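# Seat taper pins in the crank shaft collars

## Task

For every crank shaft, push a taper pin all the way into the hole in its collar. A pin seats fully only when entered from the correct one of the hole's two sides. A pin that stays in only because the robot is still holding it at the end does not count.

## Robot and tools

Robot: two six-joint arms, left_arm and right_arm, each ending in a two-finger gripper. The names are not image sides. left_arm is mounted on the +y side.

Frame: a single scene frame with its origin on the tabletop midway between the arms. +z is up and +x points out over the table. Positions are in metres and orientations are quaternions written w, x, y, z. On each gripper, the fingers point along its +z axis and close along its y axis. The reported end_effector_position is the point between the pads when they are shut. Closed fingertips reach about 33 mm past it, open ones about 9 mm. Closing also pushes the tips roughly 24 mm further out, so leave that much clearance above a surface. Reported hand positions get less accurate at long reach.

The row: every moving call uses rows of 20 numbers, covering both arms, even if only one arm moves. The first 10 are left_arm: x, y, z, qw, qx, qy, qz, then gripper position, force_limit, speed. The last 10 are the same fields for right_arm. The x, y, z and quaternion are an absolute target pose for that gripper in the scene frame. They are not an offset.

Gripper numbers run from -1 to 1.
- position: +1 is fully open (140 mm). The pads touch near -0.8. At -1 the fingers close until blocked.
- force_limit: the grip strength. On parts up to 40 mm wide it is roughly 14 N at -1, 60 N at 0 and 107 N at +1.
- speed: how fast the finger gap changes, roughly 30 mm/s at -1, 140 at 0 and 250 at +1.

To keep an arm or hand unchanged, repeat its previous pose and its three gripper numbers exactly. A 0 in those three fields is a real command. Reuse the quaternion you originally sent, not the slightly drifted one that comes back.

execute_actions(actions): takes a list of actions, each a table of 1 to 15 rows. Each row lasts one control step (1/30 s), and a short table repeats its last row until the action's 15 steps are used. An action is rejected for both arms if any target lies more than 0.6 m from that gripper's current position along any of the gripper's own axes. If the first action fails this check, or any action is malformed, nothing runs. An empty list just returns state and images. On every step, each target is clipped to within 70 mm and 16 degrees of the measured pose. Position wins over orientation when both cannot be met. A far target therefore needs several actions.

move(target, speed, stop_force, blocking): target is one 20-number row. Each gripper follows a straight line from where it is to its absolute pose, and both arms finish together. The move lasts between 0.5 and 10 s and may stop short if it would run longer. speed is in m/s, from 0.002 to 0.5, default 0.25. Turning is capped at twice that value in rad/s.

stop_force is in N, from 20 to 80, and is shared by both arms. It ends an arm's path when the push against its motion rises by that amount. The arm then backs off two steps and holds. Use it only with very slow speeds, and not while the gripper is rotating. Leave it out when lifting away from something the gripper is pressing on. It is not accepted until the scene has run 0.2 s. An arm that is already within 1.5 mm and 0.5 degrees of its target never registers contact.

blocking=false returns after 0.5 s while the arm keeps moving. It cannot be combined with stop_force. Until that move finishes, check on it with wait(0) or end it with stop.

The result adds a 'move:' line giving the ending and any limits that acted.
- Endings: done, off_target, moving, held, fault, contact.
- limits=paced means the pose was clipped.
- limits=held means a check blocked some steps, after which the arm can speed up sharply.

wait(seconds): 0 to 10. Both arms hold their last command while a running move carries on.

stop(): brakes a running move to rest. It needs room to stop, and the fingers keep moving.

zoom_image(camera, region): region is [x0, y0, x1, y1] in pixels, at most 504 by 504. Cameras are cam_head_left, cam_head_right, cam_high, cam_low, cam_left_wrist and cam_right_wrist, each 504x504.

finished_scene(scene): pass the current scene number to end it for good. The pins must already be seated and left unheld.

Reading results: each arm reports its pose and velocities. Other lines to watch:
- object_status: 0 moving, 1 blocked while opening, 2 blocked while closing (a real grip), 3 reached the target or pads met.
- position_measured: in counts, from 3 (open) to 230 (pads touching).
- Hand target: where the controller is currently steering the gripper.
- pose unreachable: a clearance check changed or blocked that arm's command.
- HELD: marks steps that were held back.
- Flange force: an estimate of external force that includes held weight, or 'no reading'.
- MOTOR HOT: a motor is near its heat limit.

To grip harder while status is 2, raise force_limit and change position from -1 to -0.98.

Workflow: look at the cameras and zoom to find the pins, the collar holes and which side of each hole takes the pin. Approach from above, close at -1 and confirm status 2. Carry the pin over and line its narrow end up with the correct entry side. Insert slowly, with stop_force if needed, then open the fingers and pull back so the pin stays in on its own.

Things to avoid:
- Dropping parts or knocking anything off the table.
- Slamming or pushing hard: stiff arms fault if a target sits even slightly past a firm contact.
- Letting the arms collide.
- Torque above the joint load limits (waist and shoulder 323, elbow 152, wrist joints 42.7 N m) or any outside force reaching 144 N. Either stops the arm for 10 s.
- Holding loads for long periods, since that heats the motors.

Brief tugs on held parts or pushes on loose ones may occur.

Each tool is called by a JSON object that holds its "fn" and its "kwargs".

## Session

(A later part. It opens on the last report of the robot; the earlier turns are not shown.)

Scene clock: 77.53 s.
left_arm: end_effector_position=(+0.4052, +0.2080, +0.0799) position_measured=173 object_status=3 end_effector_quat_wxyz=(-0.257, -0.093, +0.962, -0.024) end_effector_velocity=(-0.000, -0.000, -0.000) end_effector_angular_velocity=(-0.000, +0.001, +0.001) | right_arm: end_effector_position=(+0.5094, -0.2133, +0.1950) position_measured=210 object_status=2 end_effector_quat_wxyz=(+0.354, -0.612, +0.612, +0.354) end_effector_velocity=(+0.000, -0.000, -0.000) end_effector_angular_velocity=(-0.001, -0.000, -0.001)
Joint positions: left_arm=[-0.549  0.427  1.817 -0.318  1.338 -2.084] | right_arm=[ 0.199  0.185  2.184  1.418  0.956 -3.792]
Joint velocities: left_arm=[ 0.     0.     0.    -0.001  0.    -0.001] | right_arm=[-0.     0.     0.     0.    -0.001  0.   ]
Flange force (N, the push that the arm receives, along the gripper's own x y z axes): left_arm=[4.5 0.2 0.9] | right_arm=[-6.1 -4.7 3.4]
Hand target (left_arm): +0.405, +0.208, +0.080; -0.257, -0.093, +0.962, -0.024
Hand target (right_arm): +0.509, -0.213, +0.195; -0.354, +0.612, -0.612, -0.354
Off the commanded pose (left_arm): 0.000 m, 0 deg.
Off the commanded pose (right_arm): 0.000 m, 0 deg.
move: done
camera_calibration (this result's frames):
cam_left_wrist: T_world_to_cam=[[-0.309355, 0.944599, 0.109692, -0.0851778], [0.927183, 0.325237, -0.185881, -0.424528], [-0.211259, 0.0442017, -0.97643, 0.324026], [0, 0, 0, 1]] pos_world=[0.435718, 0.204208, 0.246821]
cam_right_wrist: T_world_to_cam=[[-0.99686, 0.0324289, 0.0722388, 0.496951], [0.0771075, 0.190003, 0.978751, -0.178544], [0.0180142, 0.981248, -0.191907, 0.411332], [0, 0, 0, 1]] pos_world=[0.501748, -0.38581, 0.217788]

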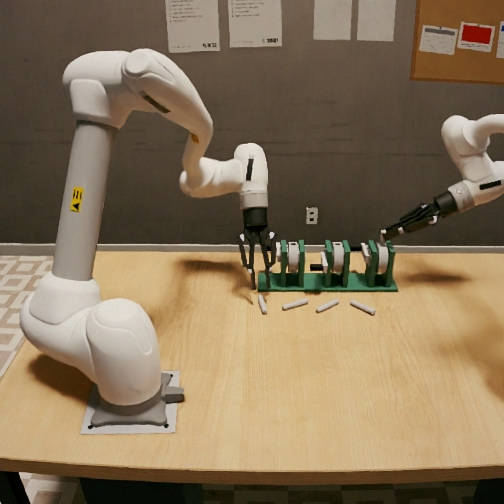

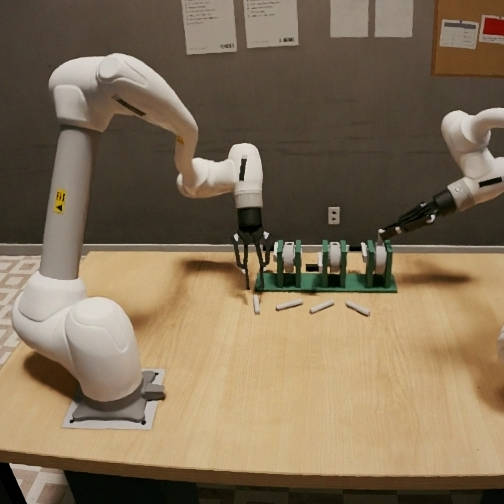

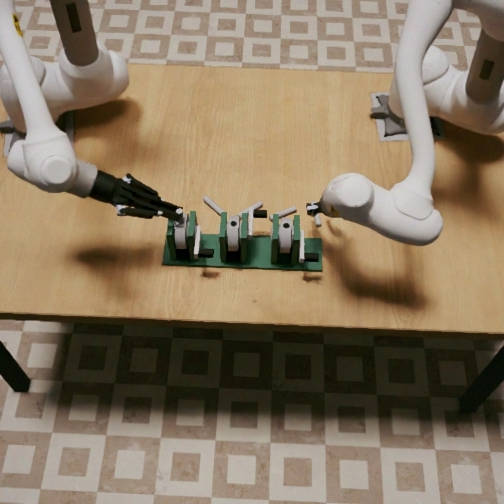

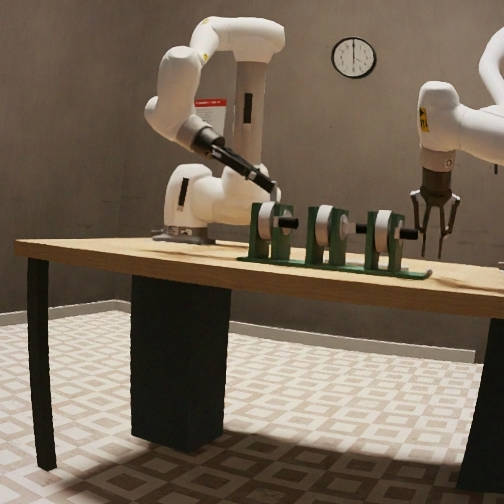

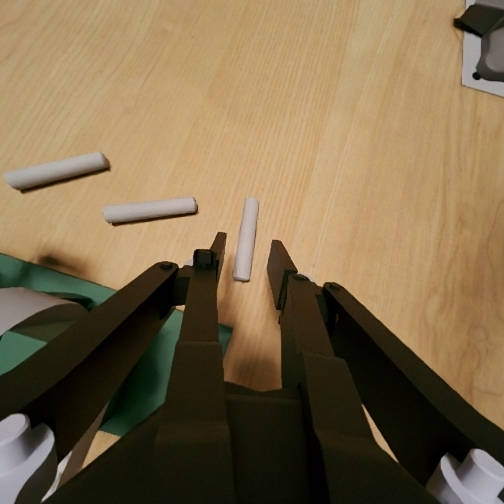

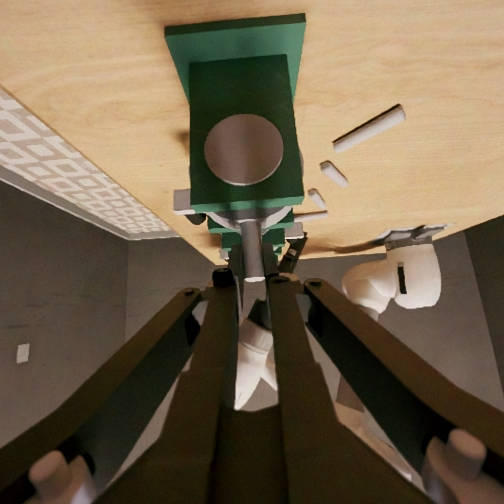

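{"fn": "move", "kwargs": {"target": [0.407,0.209,0.042,-0.2576,-0.0925,0.9615,-0.0248,-0.4,0.3,0,0.5096,-0.213,0.184,-0.3536,0.6124,-0.6124,-0.3536,-1,0.3,-0.5], "speed": 0.04, "stop_force": 20}}

{"fn": "move", "kwargs": {"target": [0.407,0.209,0.03,-0.2576,-0.0925,0.9615,-0.0248,-0.45,0.3,0,0.5096,-0.213,0.184,-0.3536,0.6124,-0.6124,-0.3536,-0.45,0.3,-1], "speed": 0.006, "stop_force": 20}}

{"fn": "zoom_image", "kwargs": {"camera": "cam_right_wrist", "region": [200, 200, 300, 300]}}

Scene clock: 79.47 s.
left_arm: end_effector_position=(+0.4071, +0.2090, +0.0420) position_measured=179 object_status=3 end_effector_quat_wxyz=(-0.258, -0.093, +0.962, -0.025) end_effector_velocity=(-0.000, +0.000, -0.000) end_effector_angular_velocity=(+0.000, +0.001, +0.001) | right_arm: end_effector_position=(+0.5096, -0.2130, +0.1840) position_measured=210 object_status=2 end_effector_quat_wxyz=(+0.354, -0.612, +0.612, +0.354) end_effector_velocity=(-0.001, +0.000, +0.000) end_effector_angular_velocity=(+0.000, +0.000, +0.001)
Joint positions: left_arm=[-0.547  0.47   1.837 -0.323  1.279 -2.061] | right_arm=[ 0.199  0.202  2.192  1.435  0.953 -3.82 ]
Joint velocities: left_arm=[ 0.     0.     0.001 -0.     0.    -0.   ] | right_arm=[ 0.001  0.     0.     0.     0.001 -0.   ]
Flange force (N, the push that the arm receives, along the gripper's own x y z axes): left_arm=[2.5 1.3 -0.1] | right_arm=[-7.7 -4.8 5.1]
Hand target (left_arm): +0.407, +0.209, +0.042; -0.258, -0.093, +0.961, -0.025
Hand target (right_arm): +0.510, -0.213, +0.184; -0.354, +0.612, -0.612, -0.354
Off the commanded pose (left_arm): 0.000 m, 0 deg.
Off the commanded pose (right_arm): 0.000 m, 0 deg.
move: done
camera_calibration (this result's frames):
cam_left_wrist: T_world_to_cam=[[-0.309145, 0.944762, 0.108871, -0.0814687], [0.927159, 0.32489, -0.186611, -0.433529], [-0.211675, 0.0432509, -0.976383, 0.287717], [0, 0, 0, 1]] pos_world=[0.437667, 0.205373, 0.20889]
cam_right_wrist: T_world_to_cam=[[-0.99686, 0.0323893, 0.0722501, 0.497937], [0.0771085, 0.189867, 0.978777, -0.167896], [0.017984, 0.981275, -0.191768, 0.408887], [0, 0, 0, 1]] pos_world=[0.501967, -0.385481, 0.206768]

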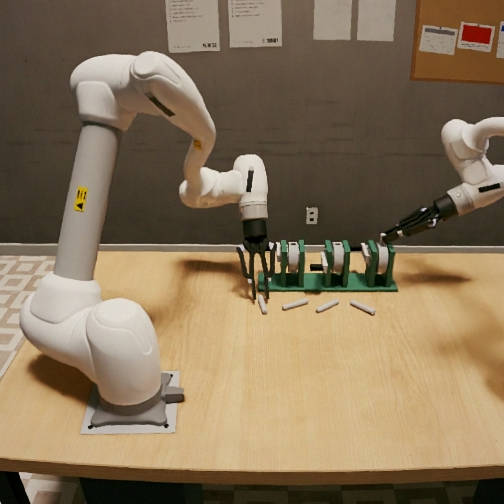

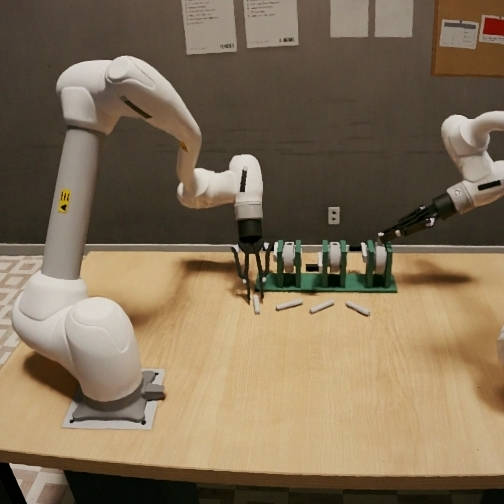

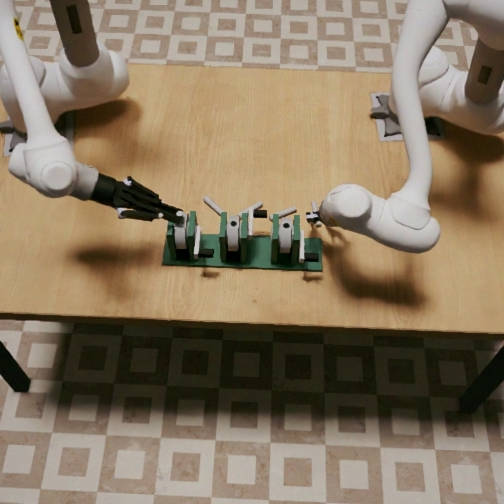

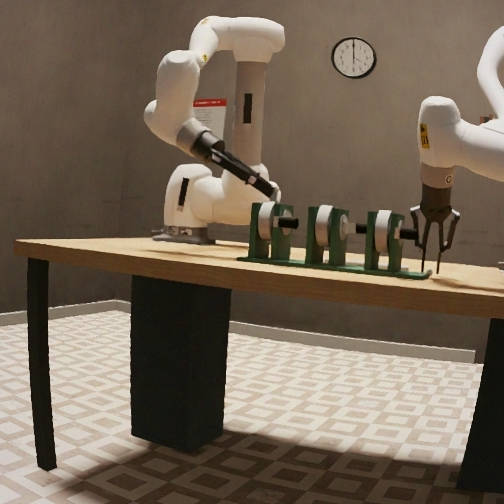

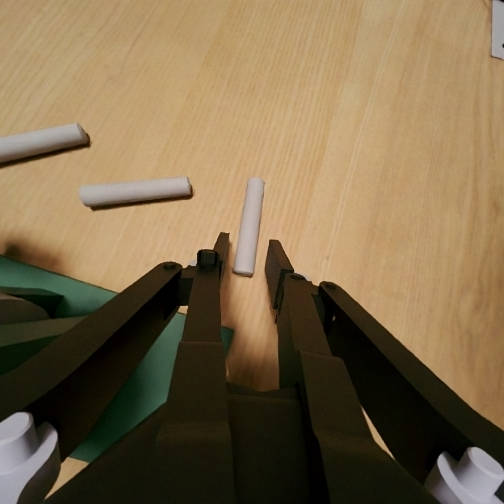

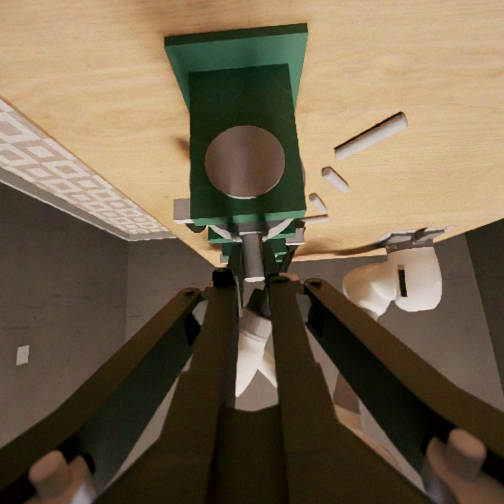

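Scene clock: 80.93 s.
left_arm: end_effector_position=(+0.4070, +0.2090, +0.0352) position_measured=186 object_status=3 end_effector_quat_wxyz=(-0.258, -0.092, +0.961, -0.025) end_effector_velocity=(+0.000, -0.001, +0.001) end_effector_angular_velocity=(+0.000, -0.001, +0.001) | right_arm: end_effector_position=(+0.5096, -0.2130, +0.1840) position_measured=186 object_status=3 end_effector_quat_wxyz=(+0.354, -0.612, +0.612, +0.354) end_effector_velocity=(+0.001, -0.001, -0.000) end_effector_angular_velocity=(+0.000, +0.000, -0.002)
Joint positions: left_arm=[-0.547  0.478  1.84  -0.324  1.269 -2.057] | right_arm=[ 0.199  0.202  2.192  1.435  0.953 -3.82 ]
Joint velocities: left_arm=[-0.001 -0.001 -0.001 -0.     0.001 -0.003] | right_arm=[-0.002  0.     0.     0.     0.    -0.   ]
Flange force (N, the push that the arm receives, along the gripper's own x y z axes): left_arm=[13.7 2.6 -28.2] | right_arm=[-1.7 0.7 0.4]
Hand target (left_arm): +0.407, +0.209, +0.035; -0.258, -0.093, +0.962, -0.025
Hand target (right_arm): +0.510, -0.213, +0.184; -0.354, +0.612, -0.612, -0.354
Off the commanded pose (left_arm): 0.005 m, 0 deg.
Off the commanded pose (right_arm): 0.000 m, 0 deg.
move: contact (left_arm)
camera_calibration (this result's frames):
cam_left_wrist: T_world_to_cam=[[-0.30908, 0.944796, 0.108767, -0.0807741], [0.927142, 0.324813, -0.186826, -0.434698], [-0.211841, 0.0430977, -0.976353, 0.281166], [0, 0, 0, 1]] pos_world=[0.437624, 0.205393, 0.20209]
cam_right_wrist: T_world_to_cam=[[-0.996862, 0.0323857, 0.0722316, 0.497945], [0.0770892, 0.189845, 0.978783, -0.167886], [0.0179857, 0.98128, -0.191746, 0.408861], [0, 0, 0, 1]] pos_world=[0.501971, -0.385461, 0.206754]

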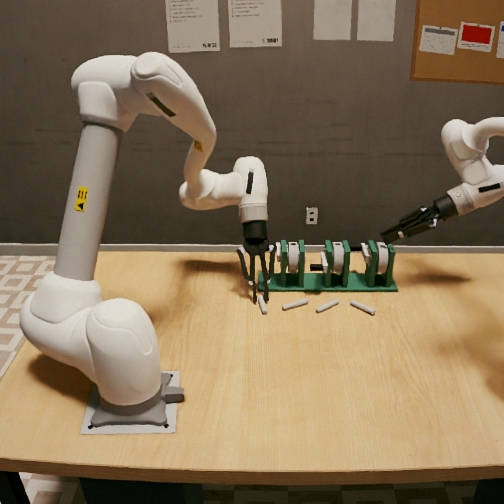

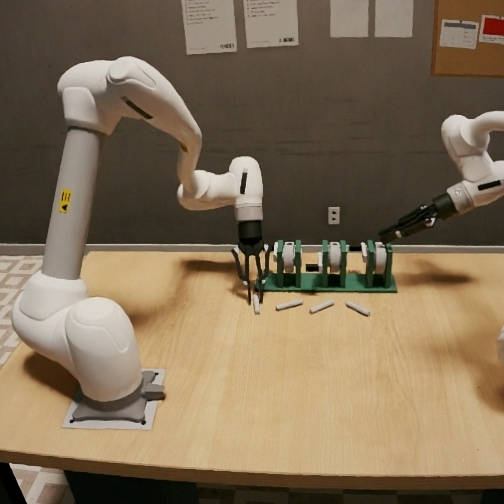

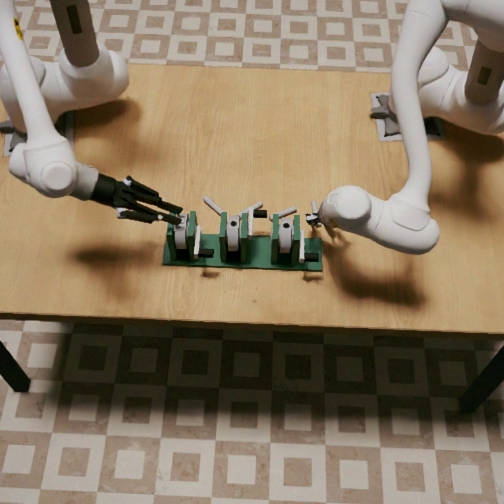

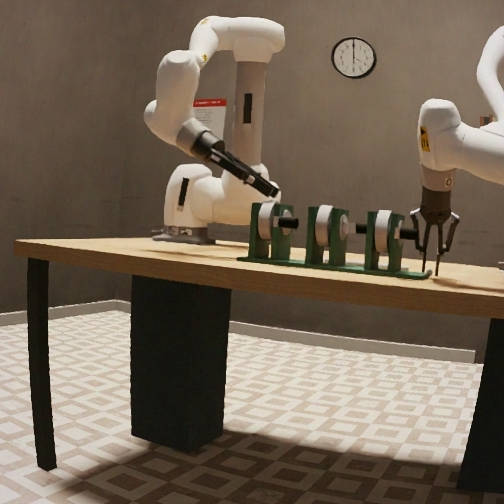

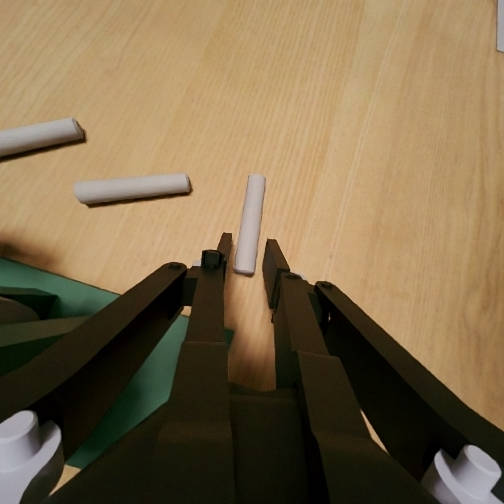

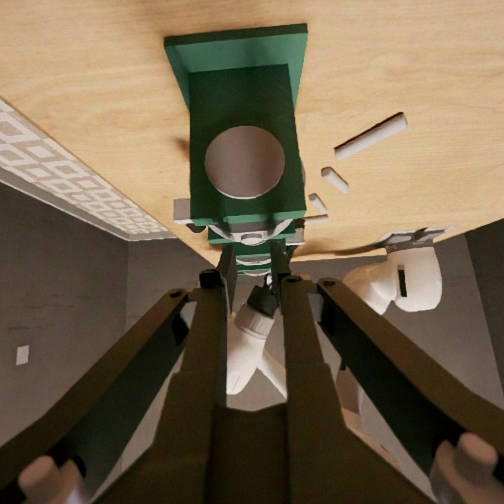

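Region (200, 200, 300, 300) of cam_right_wrist's 504x504 image, scaled by 5.040, with more detail than that image has.

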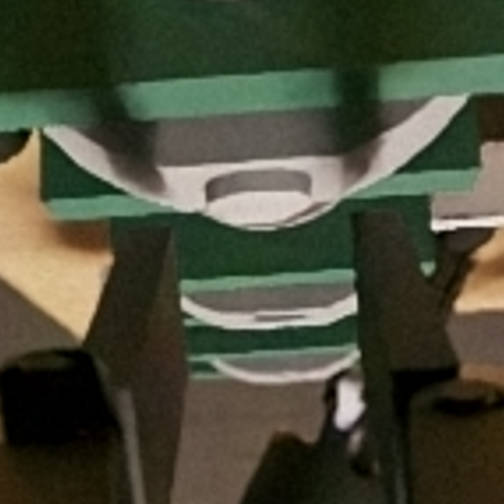

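{"fn": "execute_actions", "kwargs": {"actions": [[[0.407,0.209,0.0376,-0.2576,-0.0925,0.9615,-0.0248,-0.45,0.3,0,0.5096,-0.207,0.186,-0.3536,0.6124,-0.6124,-0.3536,-1,0.3,0]]]}}

{"fn": "move", "kwargs": {"target": [0.407,0.209,0.0376,-0.2576,-0.0925,0.9615,-0.0248,-1,0.3,-0.5,0.5096,-0.207,0.168,-0.3536,0.6124,-0.6124,-0.3536,-1,0.3,0], "speed": 0.005, "stop_force": 40}}

{"fn": "move", "kwargs": {"target": [0.4,0.24,0.25,-0.2576,-0.0925,0.9615,-0.0248,-1,0.3,-0.5,0.5096,-0.213,0.2,-0.3536,0.6124,-0.6124,-0.3536,-0.3,0.3,0]}}

{"fn": "zoom_image", "kwargs": {"camera": "cam_right_wrist", "region": [200, 180, 300, 280]}}

Scene clock: 82.70 s.
left_arm: end_effector_position=(+0.4070, +0.2090, +0.0376) position_measured=186 object_status=3 end_effector_quat_wxyz=(-0.258, -0.092, +0.961, -0.025) end_effector_velocity=(-0.001, +0.000, +0.000) end_effector_angular_velocity=(+0.001, +0.001, -0.000) | right_arm: end_effector_position=(+0.5096, -0.2070, +0.1860) position_measured=234 object_status=3 end_effector_quat_wxyz=(+0.354, -0.612, +0.612, +0.354) end_effector_velocity=(-0.000, +0.000, -0.001) end_effector_angular_velocity=(-0.000, +0.002, +0.001)
Joint positions: left_arm=[-0.547  0.475  1.839 -0.324  1.272 -2.059] | right_arm=[ 0.21   0.202  2.186  1.438  0.946 -3.813]
Joint velocities: left_arm=[-0.    -0.     0.001  0.001  0.001 -0.001] | right_arm=[ 0.     0.002  0.     0.     0.001 -0.   ]
Flange force (N, the push that the arm receives, along the gripper's own x y z axes): left_arm=[4.7 0.5 0.8] | right_arm=[-1.7 -0.2 0.9]
Hand target (left_arm): +0.407, +0.209, +0.038; -0.258, -0.092, +0.961, -0.025
Hand target (right_arm): +0.510, -0.207, +0.186; -0.354, +0.612, -0.612, -0.354
Off the commanded pose (left_arm): 0.000 m, 0 deg.
Off the commanded pose (right_arm): 0.000 m, 0 deg.
Step readings (end_effector_position):
0: left_arm (+0.4071, +0.2089, +0.0353) | right_arm (+0.5096, -0.2130, +0.1840)
1: left_arm (+0.4070, +0.2090, +0.0356) | right_arm (+0.5096, -0.2127, +0.1842)
2: left_arm (+0.4070, +0.2090, +0.0365) | right_arm (+0.5097, -0.2103, +0.1851)
4: left_arm (+0.4070, +0.2090, +0.0374) | right_arm (+0.5097, -0.2074, +0.1860)
8: left_arm (+0.4070, +0.2090, +0.0375) | right_arm (+0.5096, -0.2071, +0.1860)
15: end_effector_position above
camera_calibration (this result's frames):
cam_left_wrist: T_world_to_cam=[[-0.309072, 0.94479, 0.108842, -0.0810445], [0.927166, 0.324815, -0.186702, -0.434275], [-0.211748, 0.0432101, -0.976369, 0.283436], [0, 0, 0, 1]] pos_world=[0.437614, 0.205382, 0.204478]
cam_right_wrist: T_world_to_cam=[[-0.99686, 0.0323929, 0.0722547, 0.497606], [0.0771127, 0.189813, 0.978787, -0.171006], [0.0179908, 0.981286, -0.191715, 0.403371], [0, 0, 0, 1]] pos_world=[0.501973, -0.379482, 0.208756]

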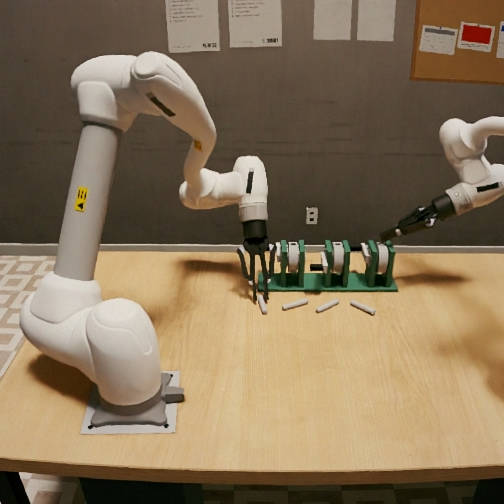

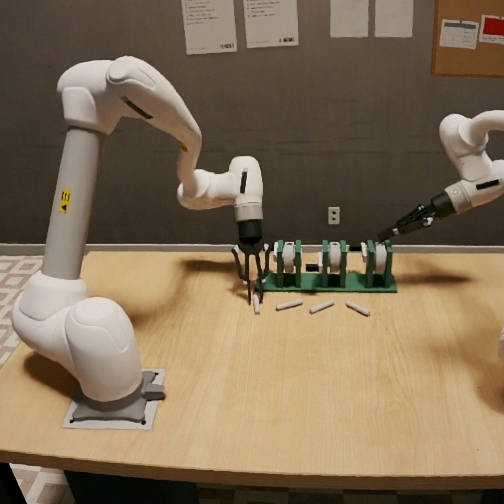

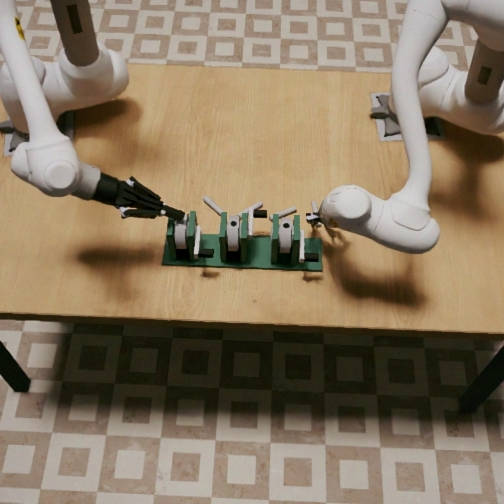

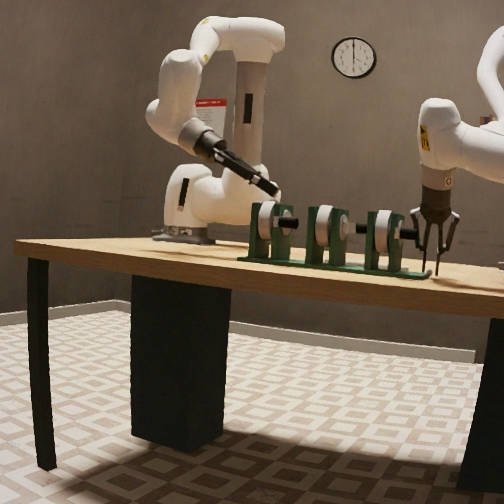

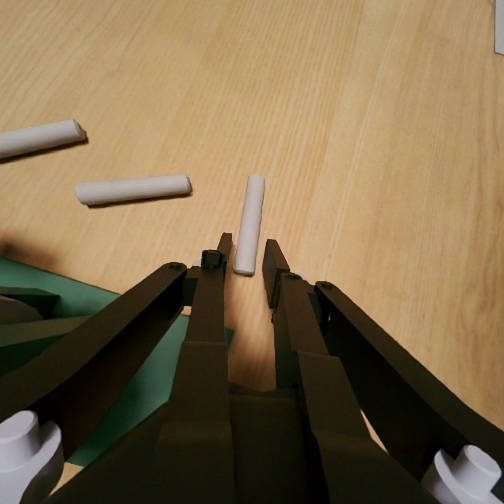

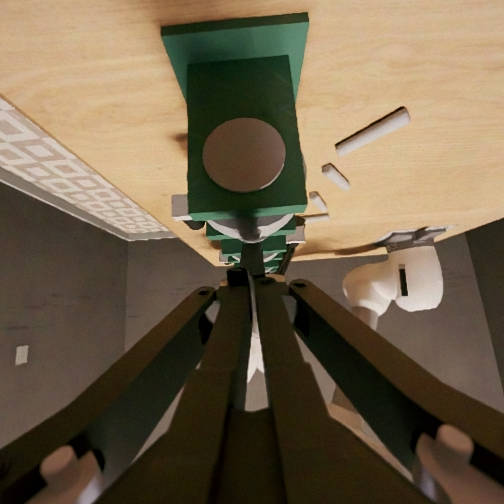

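Scene clock: 84.20 s.
left_arm: end_effector_position=(+0.4070, +0.2090, +0.0376) position_measured=210 object_status=2 end_effector_quat_wxyz=(-0.258, -0.092, +0.962, -0.025) end_effector_velocity=(-0.000, +0.000, -0.000) end_effector_angular_velocity=(+0.000, +0.000, +0.001) | right_arm: end_effector_position=(+0.5096, -0.2070, +0.1802) position_measured=234 object_status=3 end_effector_quat_wxyz=(+0.354, -0.612, +0.612, +0.354) end_effector_velocity=(-0.000, -0.000, -0.001) end_effector_angular_velocity=(-0.001, +0.002, +0.000)
Joint positions: left_arm=[-0.547  0.475  1.839 -0.324  1.272 -2.059] | right_arm=[ 0.21   0.211  2.19   1.447  0.944 -3.828]
Joint velocities: left_arm=[ 0.     0.     0.001 -0.    -0.001  0.   ] | right_arm=[ 0.     0.001  0.    -0.001 -0.     0.002]
Flange force (N, the push that the arm receives, along the gripper's own x y z axes): left_arm=[6.0 1.9 -17.3] | right_arm=[-33.9 -3.7 -30.0]
Hand target (left_arm): +0.407, +0.209, +0.038; -0.258, -0.092, +0.961, -0.025
Hand target (right_arm): +0.510, -0.207, +0.180; -0.354, +0.612, -0.612, -0.354
Off the commanded pose (left_arm): 0.000 m, 0 deg.
Off the commanded pose (right_arm): 0.012 m, 0 deg.
move: contact (right_arm)
camera_calibration (this result's frames):
cam_left_wrist: T_world_to_cam=[[-0.309068, 0.944793, 0.108828, -0.0810435], [0.927178, 0.324806, -0.186658, -0.434292], [-0.211701, 0.0432128, -0.976379, 0.283433], [0, 0, 0, 1]] pos_world=[0.437621, 0.205382, 0.204494]
cam_right_wrist: T_world_to_cam=[[-0.996857, 0.032436, 0.0722718, 0.498052], [0.0771352, 0.189675, 0.978812, -0.165346], [0.0180406, 0.981311, -0.19158, 0.40218], [0, 0, 0, 1]] pos_world=[0.501985, -0.379457, 0.202898]

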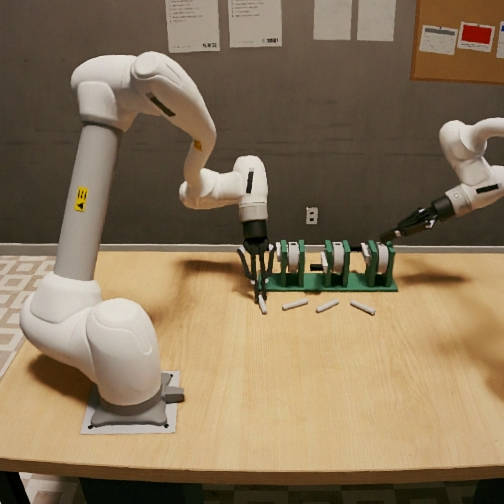

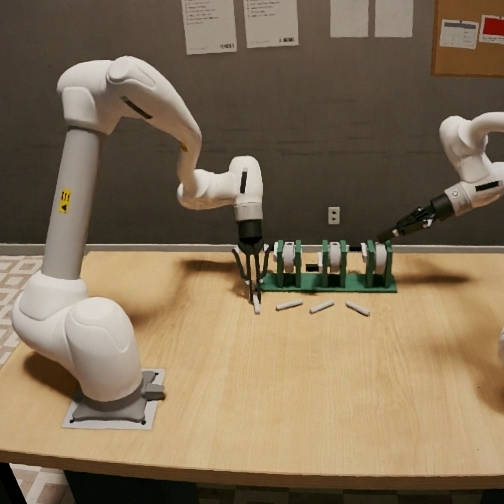

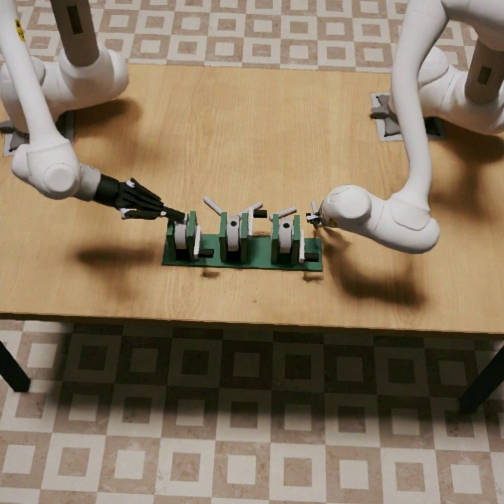

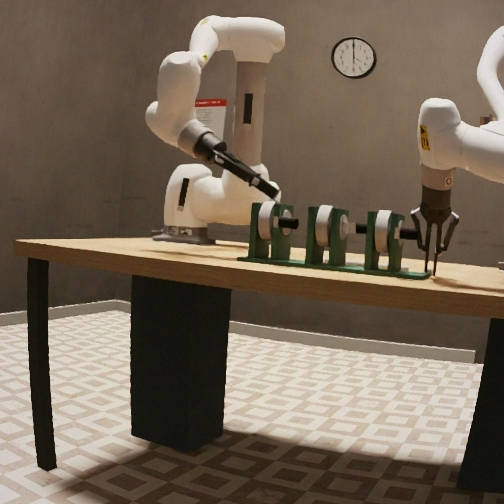

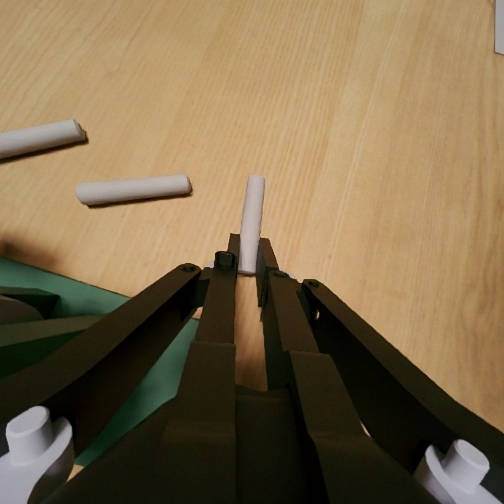

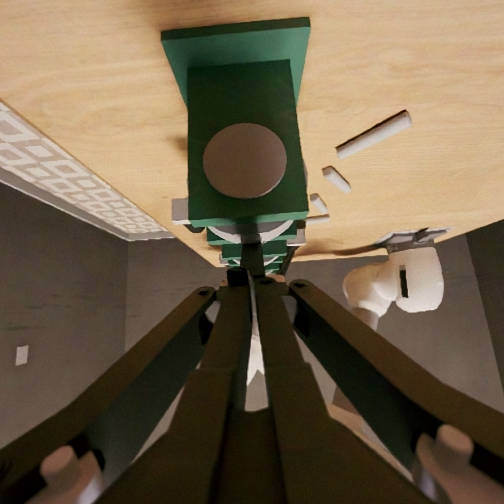

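Scene clock: 85.43 s.
left_arm: end_effector_position=(+0.3998, +0.2401, +0.2500) position_measured=210 object_status=2 end_effector_quat_wxyz=(-0.258, -0.092, +0.961, -0.025) end_effector_velocity=(+0.000, -0.000, +0.001) end_effector_angular_velocity=(-0.001, -0.001, +0.001) | right_arm: end_effector_position=(+0.5096, -0.2130, +0.2000) position_measured=167 object_status=3 end_effector_quat_wxyz=(+0.354, -0.612, +0.612, +0.354) end_effector_velocity=(-0.000, +0.000, -0.000) end_effector_angular_velocity=(+0.000, +0.001, +0.001)
Joint positions: left_arm=[-0.51   0.261  1.702 -0.294  1.617 -2.136] | right_arm=[ 0.199  0.179  2.18   1.411  0.958 -3.779]
Joint velocities: left_arm=[ 0.    -0.    -0.001 -0.001 -0.     0.   ] | right_arm=[ 0.     0.     0.    -0.     0.001 -0.   ]
Flange force (N, the push that the arm receives, along the gripper's own x y z axes): left_arm=[1.6 0.9 1.9] | right_arm=[-1.9 0.9 -0.4]
Hand target (left_arm): +0.400, +0.240, +0.250; -0.258, -0.092, +0.961, -0.025
Hand target (right_arm): +0.510, -0.213, +0.200; -0.354, +0.612, -0.612, -0.354
Off the commanded pose (left_arm): 0.000 m, 0 deg.
Off the commanded pose (right_arm): 0.000 m, 0 deg.
move: done
camera_calibration (this result's frames):
cam_left_wrist: T_world_to_cam=[[-0.308755, 0.944909, 0.108706, -0.135879], [0.927235, 0.324486, -0.186934, -0.397924], [-0.21191, 0.0430788, -0.976339, 0.488022], [0, 0, 0, 1]] pos_world=[0.430432, 0.23649, 0.41686]
cam_right_wrist: T_world_to_cam=[[-0.996861, 0.032364, 0.0722567, 0.496799], [0.0771073, 0.189712, 0.978807, -0.183603], [0.0179702, 0.981306, -0.191612, 0.411896], [0, 0, 0, 1]] pos_world=[0.501995, -0.385443, 0.222739]

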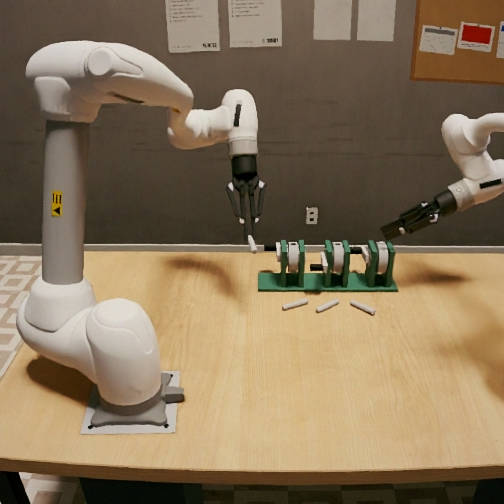

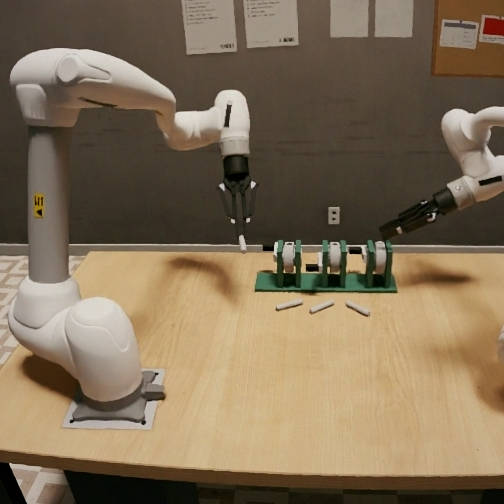

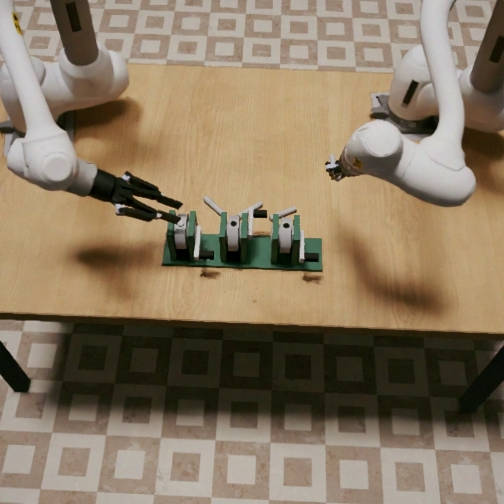

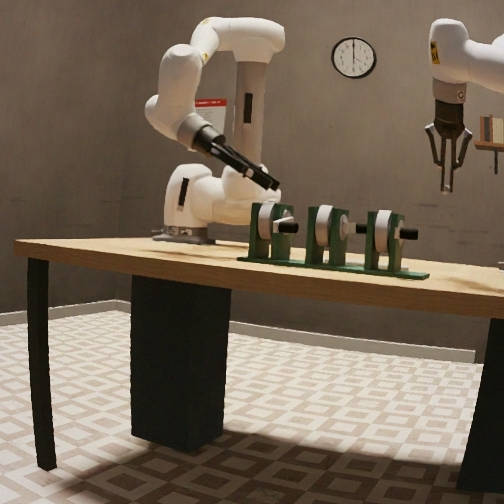

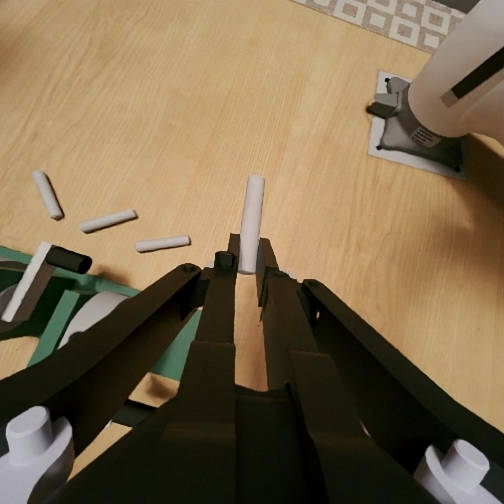

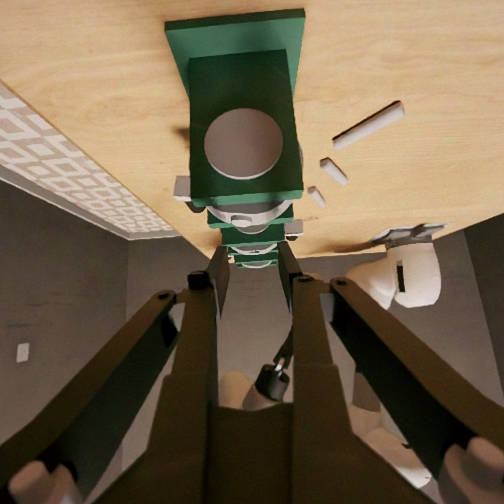

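Region (200, 180, 300, 280) of cam_right_wrist's 504x504 image, scaled by 5.040, with more detail than that image has.

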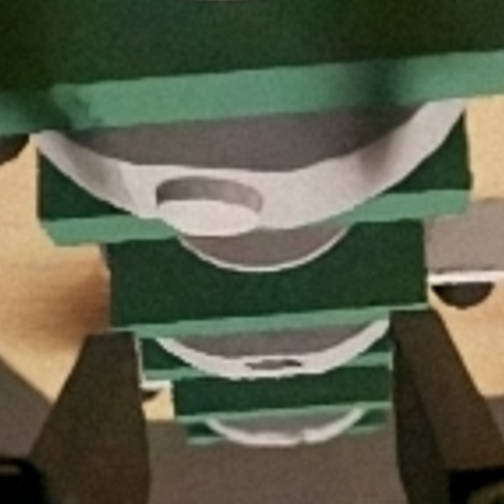

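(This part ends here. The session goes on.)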